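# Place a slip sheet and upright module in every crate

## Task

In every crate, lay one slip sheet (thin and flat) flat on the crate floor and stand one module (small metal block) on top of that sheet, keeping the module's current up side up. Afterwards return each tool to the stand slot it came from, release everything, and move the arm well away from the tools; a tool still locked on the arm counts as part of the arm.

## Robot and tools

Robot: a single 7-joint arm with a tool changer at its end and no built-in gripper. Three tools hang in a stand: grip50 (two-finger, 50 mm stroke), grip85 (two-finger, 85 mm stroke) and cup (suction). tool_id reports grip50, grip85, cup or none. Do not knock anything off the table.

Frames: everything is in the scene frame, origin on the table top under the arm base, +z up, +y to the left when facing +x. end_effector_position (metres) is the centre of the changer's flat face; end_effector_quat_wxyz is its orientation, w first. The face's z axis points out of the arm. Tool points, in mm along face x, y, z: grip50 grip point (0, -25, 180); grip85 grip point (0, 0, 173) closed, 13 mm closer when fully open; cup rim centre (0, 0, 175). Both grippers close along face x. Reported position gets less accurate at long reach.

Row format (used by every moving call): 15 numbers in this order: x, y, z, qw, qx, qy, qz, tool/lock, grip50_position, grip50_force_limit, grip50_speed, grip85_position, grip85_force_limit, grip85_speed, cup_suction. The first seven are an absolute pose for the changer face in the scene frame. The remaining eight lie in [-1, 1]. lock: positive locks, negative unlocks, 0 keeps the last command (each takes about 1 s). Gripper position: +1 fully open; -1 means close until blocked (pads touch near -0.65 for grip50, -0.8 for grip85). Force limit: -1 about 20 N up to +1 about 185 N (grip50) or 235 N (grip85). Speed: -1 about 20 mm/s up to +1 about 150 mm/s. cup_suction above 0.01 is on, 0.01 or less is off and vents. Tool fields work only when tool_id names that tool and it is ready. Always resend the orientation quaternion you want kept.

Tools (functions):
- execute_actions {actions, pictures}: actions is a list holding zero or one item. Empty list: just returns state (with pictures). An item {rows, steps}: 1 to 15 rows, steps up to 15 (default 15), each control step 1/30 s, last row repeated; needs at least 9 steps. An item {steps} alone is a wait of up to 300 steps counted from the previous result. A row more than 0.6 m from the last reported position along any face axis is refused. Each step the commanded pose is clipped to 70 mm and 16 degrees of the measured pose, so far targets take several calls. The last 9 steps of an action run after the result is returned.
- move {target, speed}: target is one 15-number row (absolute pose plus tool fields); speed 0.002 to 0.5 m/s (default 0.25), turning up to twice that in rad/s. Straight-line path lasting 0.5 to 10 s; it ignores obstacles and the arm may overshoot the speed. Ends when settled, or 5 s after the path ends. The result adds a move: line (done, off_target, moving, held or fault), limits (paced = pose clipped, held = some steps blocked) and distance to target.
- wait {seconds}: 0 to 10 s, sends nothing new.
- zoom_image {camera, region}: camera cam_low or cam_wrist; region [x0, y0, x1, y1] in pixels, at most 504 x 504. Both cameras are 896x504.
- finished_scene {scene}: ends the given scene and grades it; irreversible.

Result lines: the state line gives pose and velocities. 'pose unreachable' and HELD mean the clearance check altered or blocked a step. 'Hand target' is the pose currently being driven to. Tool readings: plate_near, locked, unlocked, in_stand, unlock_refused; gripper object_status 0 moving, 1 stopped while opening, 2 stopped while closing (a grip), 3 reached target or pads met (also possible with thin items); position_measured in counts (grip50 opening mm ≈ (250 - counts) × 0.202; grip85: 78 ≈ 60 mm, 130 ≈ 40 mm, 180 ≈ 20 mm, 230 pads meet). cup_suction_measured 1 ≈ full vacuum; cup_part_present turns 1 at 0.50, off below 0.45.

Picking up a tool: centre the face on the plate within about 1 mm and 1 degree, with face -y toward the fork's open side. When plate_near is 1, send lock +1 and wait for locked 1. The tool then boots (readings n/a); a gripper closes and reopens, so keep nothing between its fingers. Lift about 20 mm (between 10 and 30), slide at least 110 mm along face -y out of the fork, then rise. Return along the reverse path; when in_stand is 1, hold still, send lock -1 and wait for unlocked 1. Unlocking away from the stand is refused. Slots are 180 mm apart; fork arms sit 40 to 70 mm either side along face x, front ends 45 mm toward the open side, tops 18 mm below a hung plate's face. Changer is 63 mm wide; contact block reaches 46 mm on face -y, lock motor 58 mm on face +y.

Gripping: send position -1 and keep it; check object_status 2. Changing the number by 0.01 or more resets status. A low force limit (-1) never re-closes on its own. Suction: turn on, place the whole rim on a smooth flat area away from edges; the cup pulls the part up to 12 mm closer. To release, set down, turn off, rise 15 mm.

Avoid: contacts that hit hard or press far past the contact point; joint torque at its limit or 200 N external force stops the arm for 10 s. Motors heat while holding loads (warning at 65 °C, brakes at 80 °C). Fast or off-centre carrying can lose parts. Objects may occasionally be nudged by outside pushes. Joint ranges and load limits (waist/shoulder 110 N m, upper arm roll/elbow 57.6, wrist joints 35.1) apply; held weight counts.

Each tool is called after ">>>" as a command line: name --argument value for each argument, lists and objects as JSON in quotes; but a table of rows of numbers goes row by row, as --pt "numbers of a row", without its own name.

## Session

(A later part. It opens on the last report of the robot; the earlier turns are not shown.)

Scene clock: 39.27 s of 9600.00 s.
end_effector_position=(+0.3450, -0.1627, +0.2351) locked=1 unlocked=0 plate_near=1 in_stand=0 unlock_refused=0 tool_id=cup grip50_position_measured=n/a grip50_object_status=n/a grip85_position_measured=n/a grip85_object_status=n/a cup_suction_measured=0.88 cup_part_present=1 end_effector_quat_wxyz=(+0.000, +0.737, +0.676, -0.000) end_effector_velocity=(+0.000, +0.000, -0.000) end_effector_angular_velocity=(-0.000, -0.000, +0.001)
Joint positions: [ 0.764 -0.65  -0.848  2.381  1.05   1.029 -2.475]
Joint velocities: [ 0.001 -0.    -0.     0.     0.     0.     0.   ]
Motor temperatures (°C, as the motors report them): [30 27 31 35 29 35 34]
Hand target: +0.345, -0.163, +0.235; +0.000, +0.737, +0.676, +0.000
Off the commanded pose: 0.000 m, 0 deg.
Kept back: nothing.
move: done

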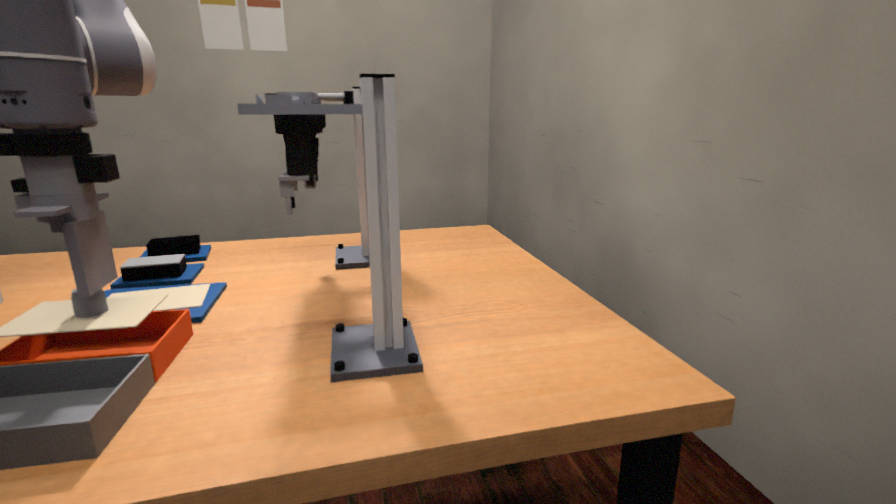

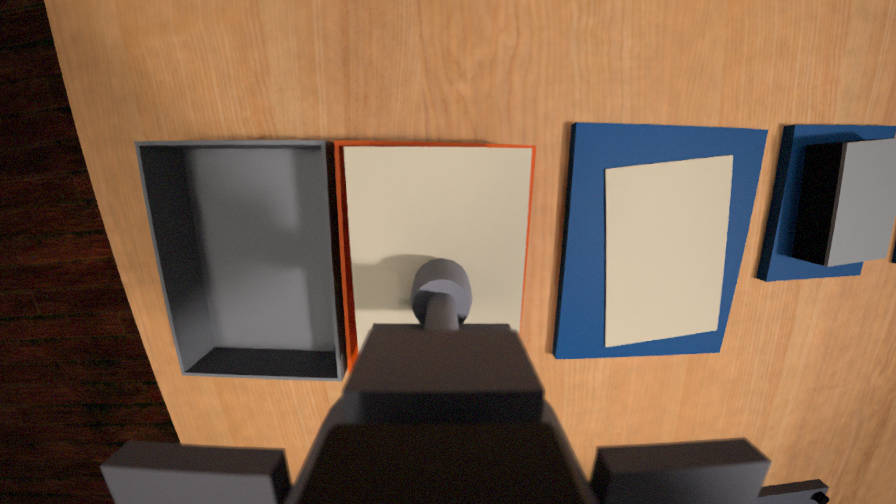

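>>> move --target '[0.356,-0.166,0.228,0,0.742,0.67,0,0,1,0,0,1,0,0,1]' --speed 0.05

>>> move --target '[0.356,-0.166,0.176,0,0.742,0.67,0,0,1,0,0,1,0,0,1]' --speed 0.04

>>> move --target '[0.356,-0.166,0.178,0,0.742,0.67,0,0,1,0,0,1,0,0,0]'

>>> move --target '[0.356,-0.166,0.25,0,0.742,0.67,0,0,1,0,0,1,0,0,0]' --speed 0.12

>>> move --target '[0.36,0.037,0.23,0,0.685,0.728,0,0,1,0,0,1,0,0,0]'

>>> move --target '[0.36,0.037,0.186,0,0.685,0.728,0,0,1,0,0,1,0,0,1]' --speed 0.04

>>> move --target '[0.36,0.037,0.25,0,0.685,0.728,0,0,1,0,0,1,0,0,1]' --speed 0.1

>>> move --target '[0.343,-0.31,0.23,0,0.737,0.676,0,0,1,0,0,1,0,0,1]' --speed 0.2

Scene clock: 40.70 s of 9600.00 s.
end_effector_position=(+0.3561, -0.1661, +0.2280) locked=1 unlocked=0 plate_near=1 in_stand=0 unlock_refused=0 tool_id=cup grip50_position_measured=n/a grip50_object_status=n/a grip85_position_measured=n/a grip85_object_status=n/a cup_suction_measured=0.88 cup_part_present=1 end_effector_quat_wxyz=(+0.000, +0.742, +0.670, -0.000) end_effector_velocity=(+0.000, +0.000, +0.000) end_effector_angular_velocity=(-0.000, -0.000, +0.001)
Joint positions: [ 0.74  -0.686 -0.832  2.341  1.063  1.014 -2.465]
Joint velocities: [ 0.     0.     0.    -0.    -0.001  0.     0.   ]
Motor temperatures (°C, as the motors report them): [30 27 31 35 29 35 34]
Hand target: +0.356, -0.166, +0.228; +0.000, +0.742, +0.670, -0.000
Off the commanded pose: 0.000 m, 0 deg.
Kept back: nothing.
move: done

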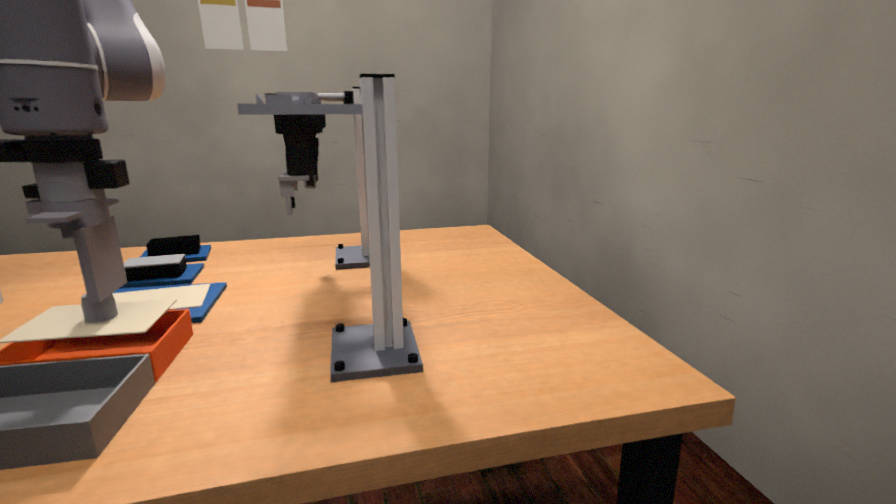

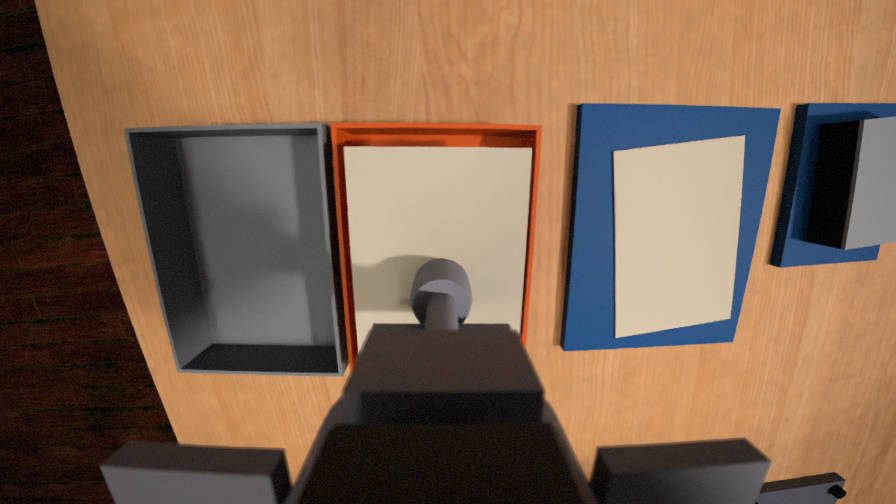

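Scene clock: 42.23 s of 9600.00 s.
end_effector_position=(+0.3561, -0.1661, +0.1760) locked=1 unlocked=0 plate_near=1 in_stand=0 unlock_refused=0 tool_id=cup grip50_position_measured=n/a grip50_object_status=n/a grip85_position_measured=n/a grip85_object_status=n/a cup_suction_measured=0.88 cup_part_present=1 end_effector_quat_wxyz=(+0.000, +0.742, +0.670, -0.000) end_effector_velocity=(+0.000, -0.000, +0.000) end_effector_angular_velocity=(-0.000, -0.000, +0.000)
Joint positions: [ 0.638 -0.838 -0.711  2.248  1.234  1.039 -2.579]
Joint velocities: [ 0.  0. -0.  0. -0.  0.  0.]
Motor temperatures (°C, as the motors report them): [30 27 31 35 29 35 34]
Hand target: +0.356, -0.166, +0.176; +0.000, +0.742, +0.670, -0.000
Off the commanded pose: 0.000 m, 0 deg.
Kept back: nothing.
move: done

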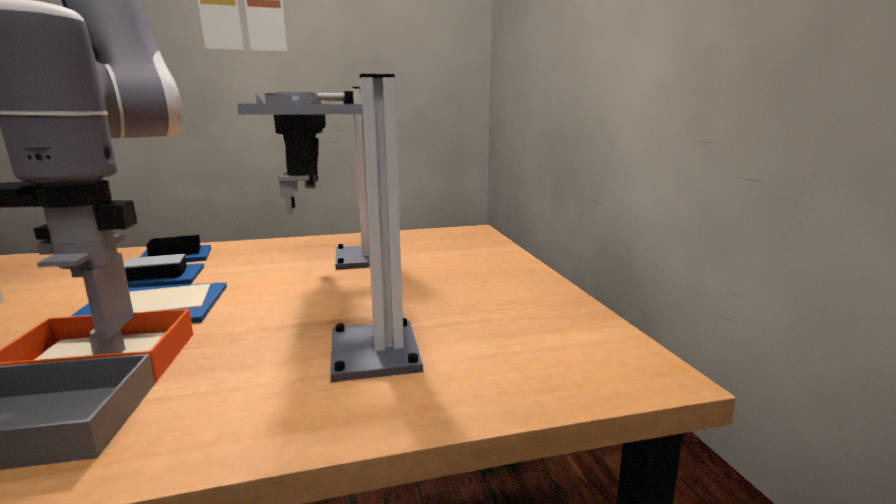

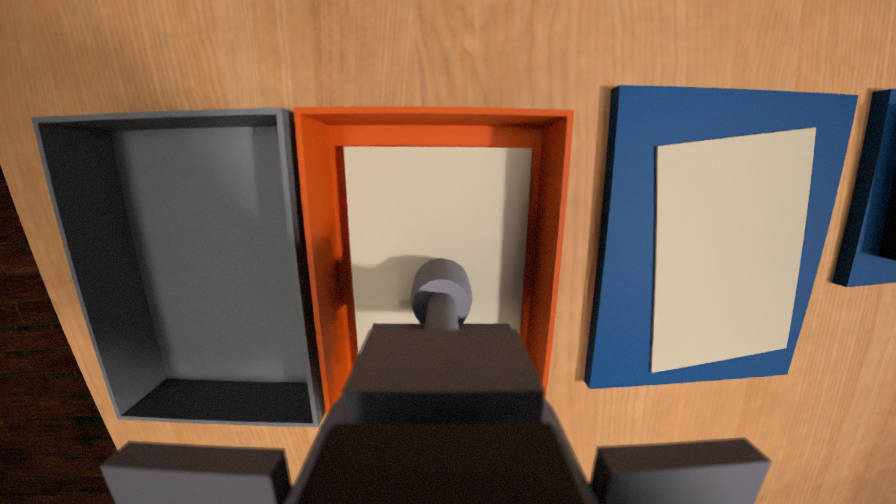

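Scene clock: 42.93 s of 9600.00 s.
end_effector_position=(+0.3560, -0.1661, +0.1780) locked=1 unlocked=0 plate_near=1 in_stand=0 unlock_refused=0 tool_id=cup grip50_position_measured=n/a grip50_object_status=n/a grip85_position_measured=n/a grip85_object_status=n/a cup_suction_measured=0.00 cup_part_present=0 end_effector_quat_wxyz=(+0.000, +0.742, +0.670, +0.000) end_effector_velocity=(+0.000, +0.000, +0.000) end_effector_angular_velocity=(+0.000, -0.000, +0.000)
Joint positions: [ 0.641 -0.832 -0.714  2.251  1.229  1.039 -2.575]
Joint velocities: [ 0.001  0.     0.     0.     0.    -0.    -0.   ]
Motor temperatures (°C, as the motors report them): [30 27 31 35 29 35 34]
Hand target: +0.356, -0.166, +0.178; -0.000, +0.742, +0.670, +0.000
Off the commanded pose: 0.000 m, 0 deg.
Kept back: nothing.
move: done

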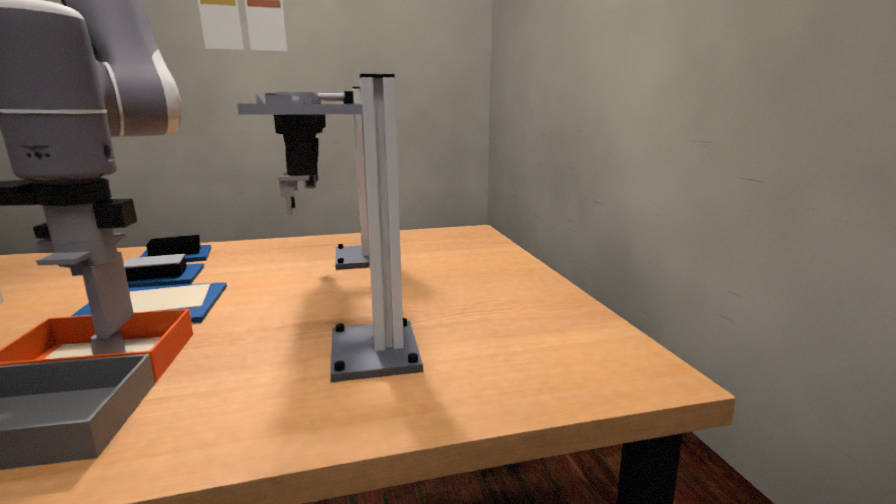

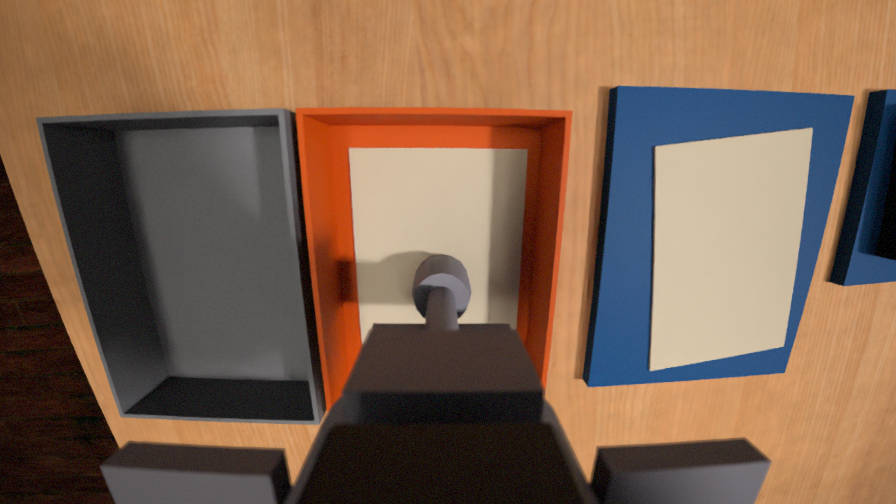

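Scene clock: 43.83 s of 9600.00 s.
end_effector_position=(+0.3560, -0.1658, +0.2499) locked=1 unlocked=0 plate_near=1 in_stand=0 unlock_refused=0 tool_id=cup grip50_position_measured=n/a grip50_object_status=n/a grip85_position_measured=n/a grip85_object_status=n/a cup_suction_measured=0.00 cup_part_present=0 end_effector_quat_wxyz=(-0.000, +0.742, +0.670, +0.000) end_effector_velocity=(-0.000, -0.000, -0.000) end_effector_angular_velocity=(+0.000, +0.001, -0.001)
Joint positions: [ 0.789 -0.612 -0.89   2.381  0.973  1.008 -2.404]
Joint velocities: [-0.001 -0.001  0.001  0.     0.    -0.     0.   ]
Motor temperatures (°C, as the motors report them): [30 27 31 35 29 35 34]
Hand target: +0.356, -0.166, +0.250; -0.000, +0.742, +0.670, +0.000
Off the commanded pose: 0.000 m, 0 deg.
Kept back: nothing.
move: done

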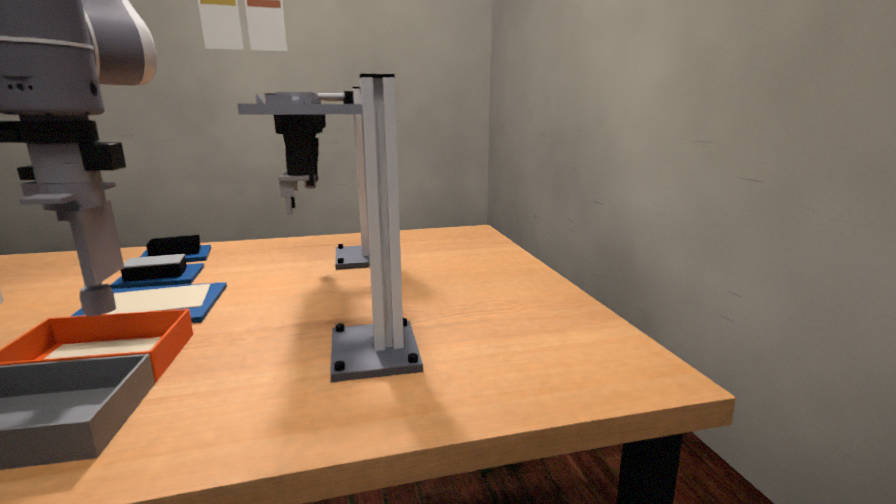

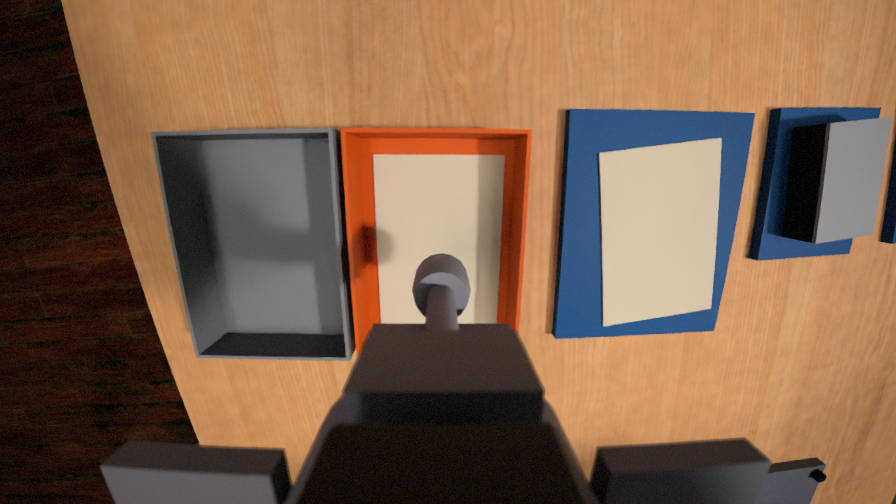

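Scene clock: 45.00 s of 9600.00 s.
end_effector_position=(+0.3601, +0.0366, +0.2300) locked=1 unlocked=0 plate_near=1 in_stand=0 unlock_refused=0 tool_id=cup grip50_position_measured=n/a grip50_object_status=n/a grip85_position_measured=n/a grip85_object_status=n/a cup_suction_measured=0.00 cup_part_present=0 end_effector_quat_wxyz=(-0.000, +0.685, +0.728, -0.000) end_effector_velocity=(-0.000, -0.001, -0.000) end_effector_angular_velocity=(+0.000, +0.000, -0.002)
Joint positions: [ 1.249 -0.618 -0.738  2.418  1.049  1.113 -2.063]
Joint velocities: [-0.001  0.     0.     0.     0.    -0.    -0.   ]
Motor temperatures (°C, as the motors report them): [30 27 31 35 29 35 34]
Hand target: +0.360, +0.037, +0.230; +0.000, +0.685, +0.728, -0.000
Off the commanded pose: 0.000 m, 0 deg.
Kept back: nothing.
move: done

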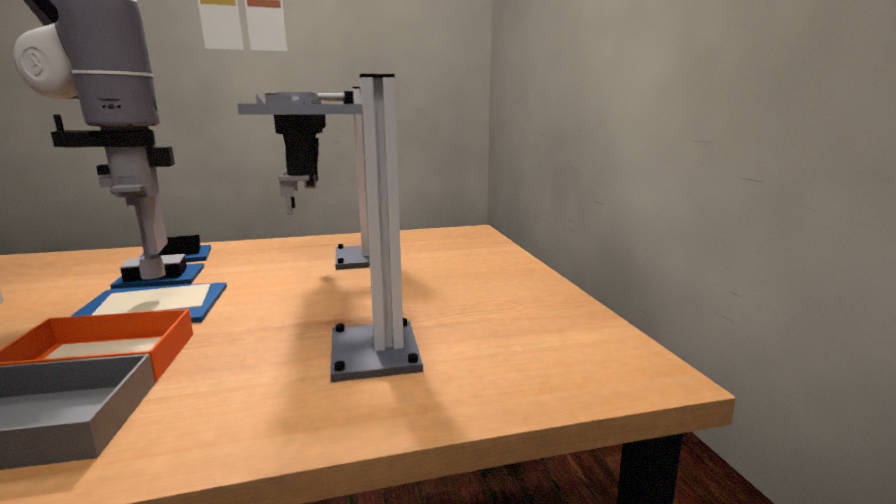

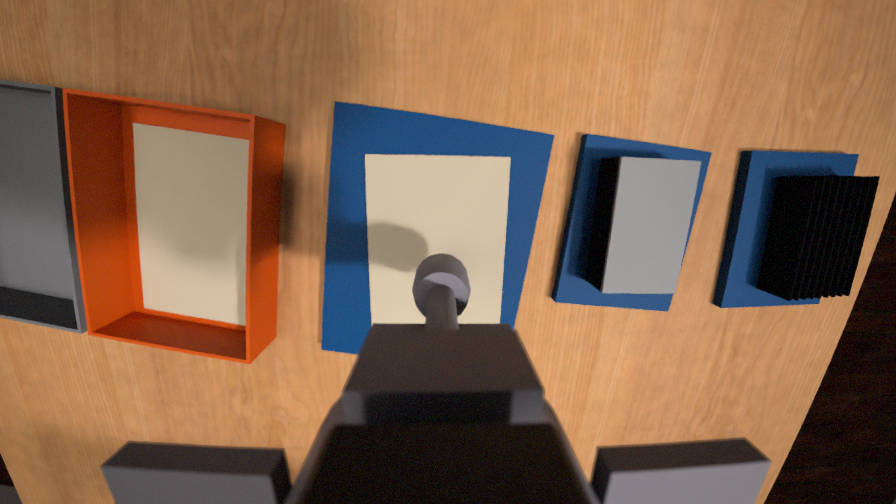

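Scene clock: 46.33 s of 9600.00 s.
end_effector_position=(+0.3601, +0.0370, +0.1860) locked=1 unlocked=0 plate_near=1 in_stand=0 unlock_refused=0 tool_id=cup grip50_position_measured=n/a grip50_object_status=n/a grip85_position_measured=n/a grip85_object_status=n/a cup_suction_measured=0.75 cup_part_present=1 end_effector_quat_wxyz=(+0.000, +0.685, +0.728, -0.000) end_effector_velocity=(-0.000, -0.000, +0.000) end_effector_angular_velocity=(+0.000, -0.000, +0.001)
Joint positions: [ 1.151 -0.761 -0.627  2.326  1.217  1.133 -2.191]
Joint velocities: [ 0.     0.    -0.     0.     0.     0.    -0.001]
Motor temperatures (°C, as the motors report them): [30 27 31 35 29 35 34]
Hand target: +0.360, +0.037, +0.186; +0.000, +0.685, +0.728, -0.000
Off the commanded pose: 0.000 m, 0 deg.
Kept back: nothing.
move: done

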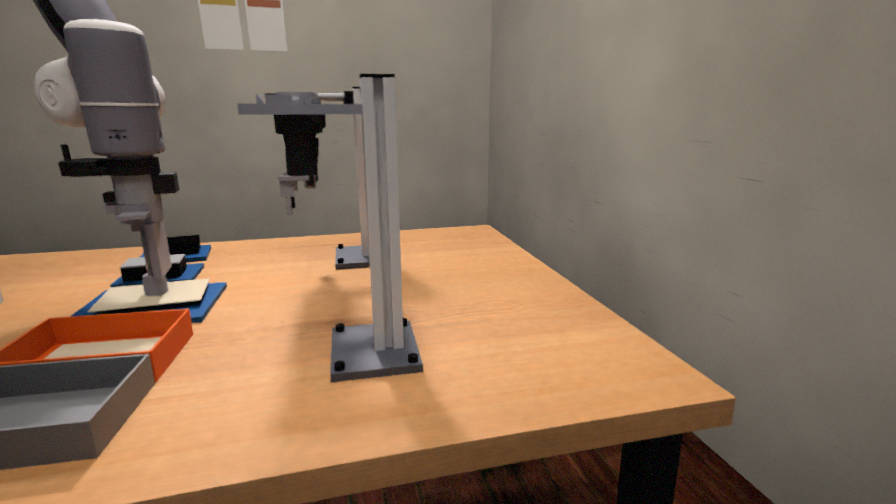

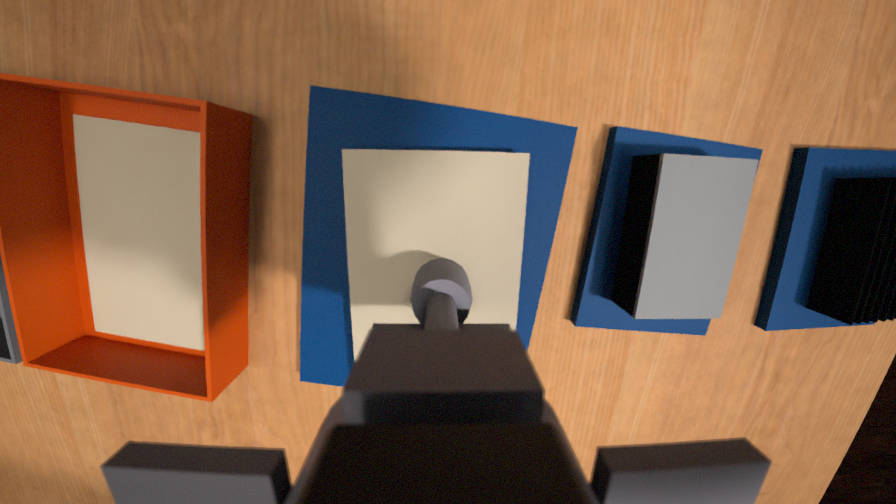

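Scene clock: 47.27 s of 9600.00 s.
end_effector_position=(+0.3599, +0.0371, +0.2499) locked=1 unlocked=0 plate_near=1 in_stand=0 unlock_refused=0 tool_id=cup grip50_position_measured=n/a grip50_object_status=n/a grip85_position_measured=n/a grip85_object_status=n/a cup_suction_measured=0.88 cup_part_present=1 end_effector_quat_wxyz=(-0.000, +0.685, +0.728, -0.000) end_effector_velocity=(-0.000, -0.000, -0.000) end_effector_angular_velocity=(-0.001, +0.001, -0.001)
Joint positions: [ 1.301 -0.543 -0.795  2.462  0.953  1.109 -1.991]
Joint velocities: [-0.001 -0.001  0.001  0.     0.001  0.    -0.   ]
Motor temperatures (°C, as the motors report them): [30 27 31 35 29 35 34]
Hand target: +0.360, +0.037, +0.250; -0.000, +0.685, +0.728, -0.000
Off the commanded pose: 0.000 m, 0 deg.
Kept back: nothing.
move: done

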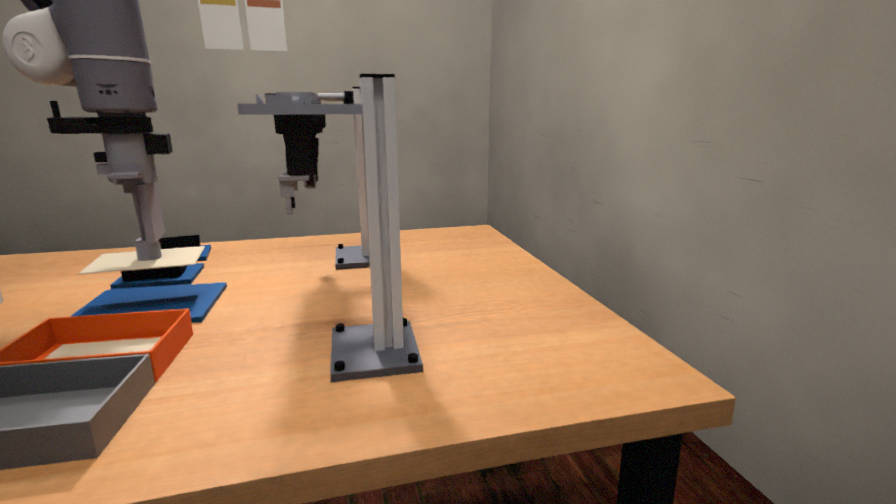

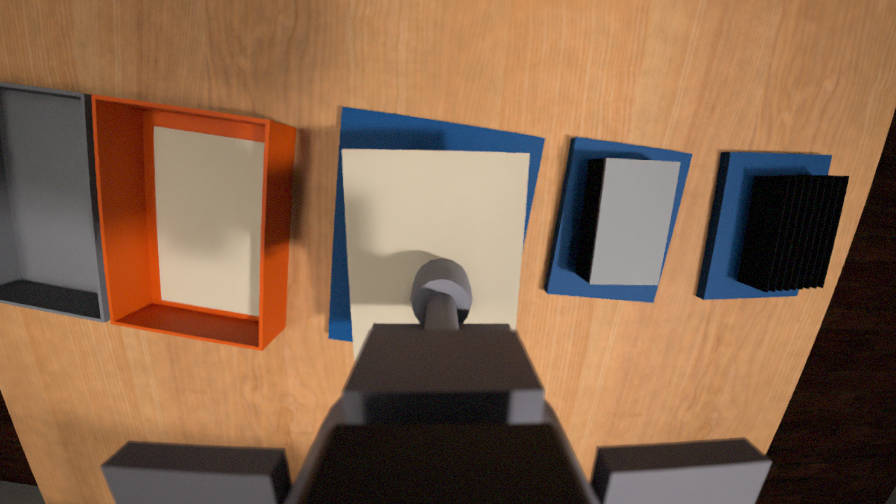

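Scene clock: 49.33 s of 9600.00 s.
end_effector_position=(+0.3430, -0.3095, +0.2301) locked=1 unlocked=0 plate_near=1 in_stand=0 unlock_refused=0 tool_id=cup grip50_position_measured=n/a grip50_object_status=n/a grip85_position_measured=n/a grip85_object_status=n/a cup_suction_measured=0.88 cup_part_present=1 end_effector_quat_wxyz=(+0.000, +0.737, +0.676, -0.000) end_effector_velocity=(+0.000, +0.000, +0.000) end_effector_angular_velocity=(+0.000, -0.001, +0.001)
Joint positions: [ 0.373 -0.758 -0.859  2.178  0.993  0.908 -2.729]
Joint velocities: [ 0.001  0.001 -0.     0.    -0.     0.    -0.   ]
Motor temperatures (°C, as the motors report them): [30 27 31 35 29 35 34]
Hand target: +0.343, -0.309, +0.230; +0.000, +0.737, +0.676, +0.000
Off the commanded pose: 0.001 m, 0 deg.
Kept back: nothing.
move: done

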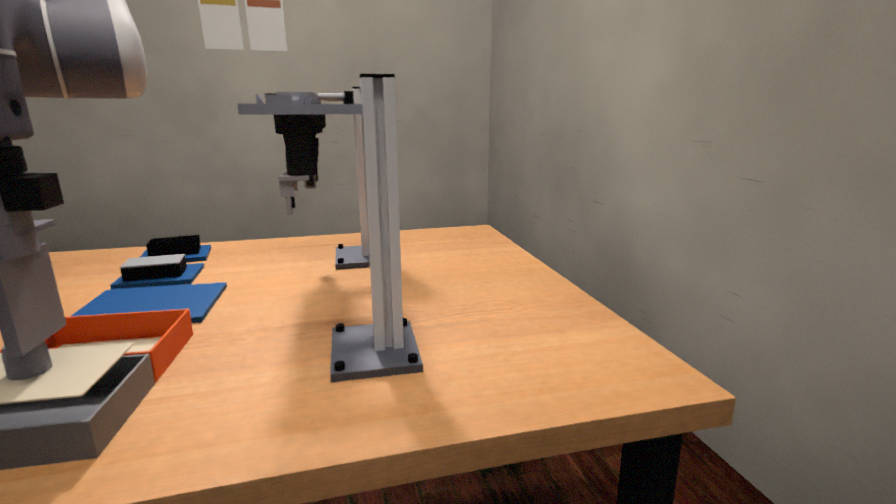

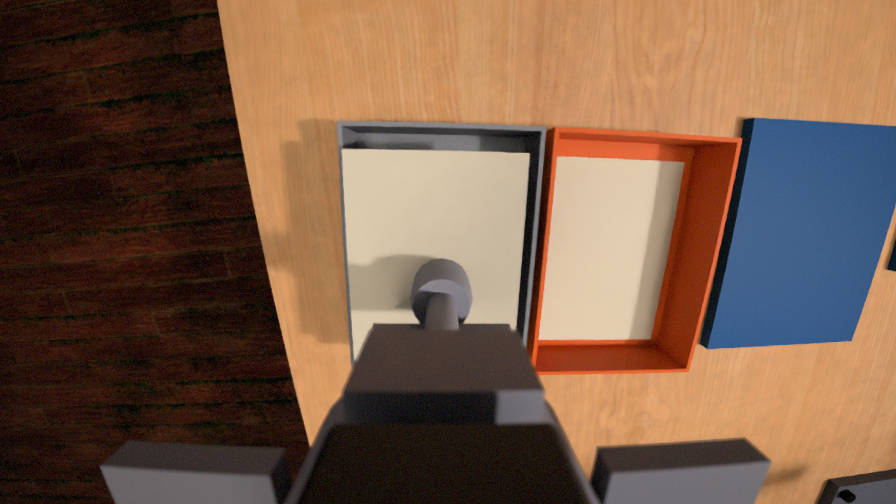

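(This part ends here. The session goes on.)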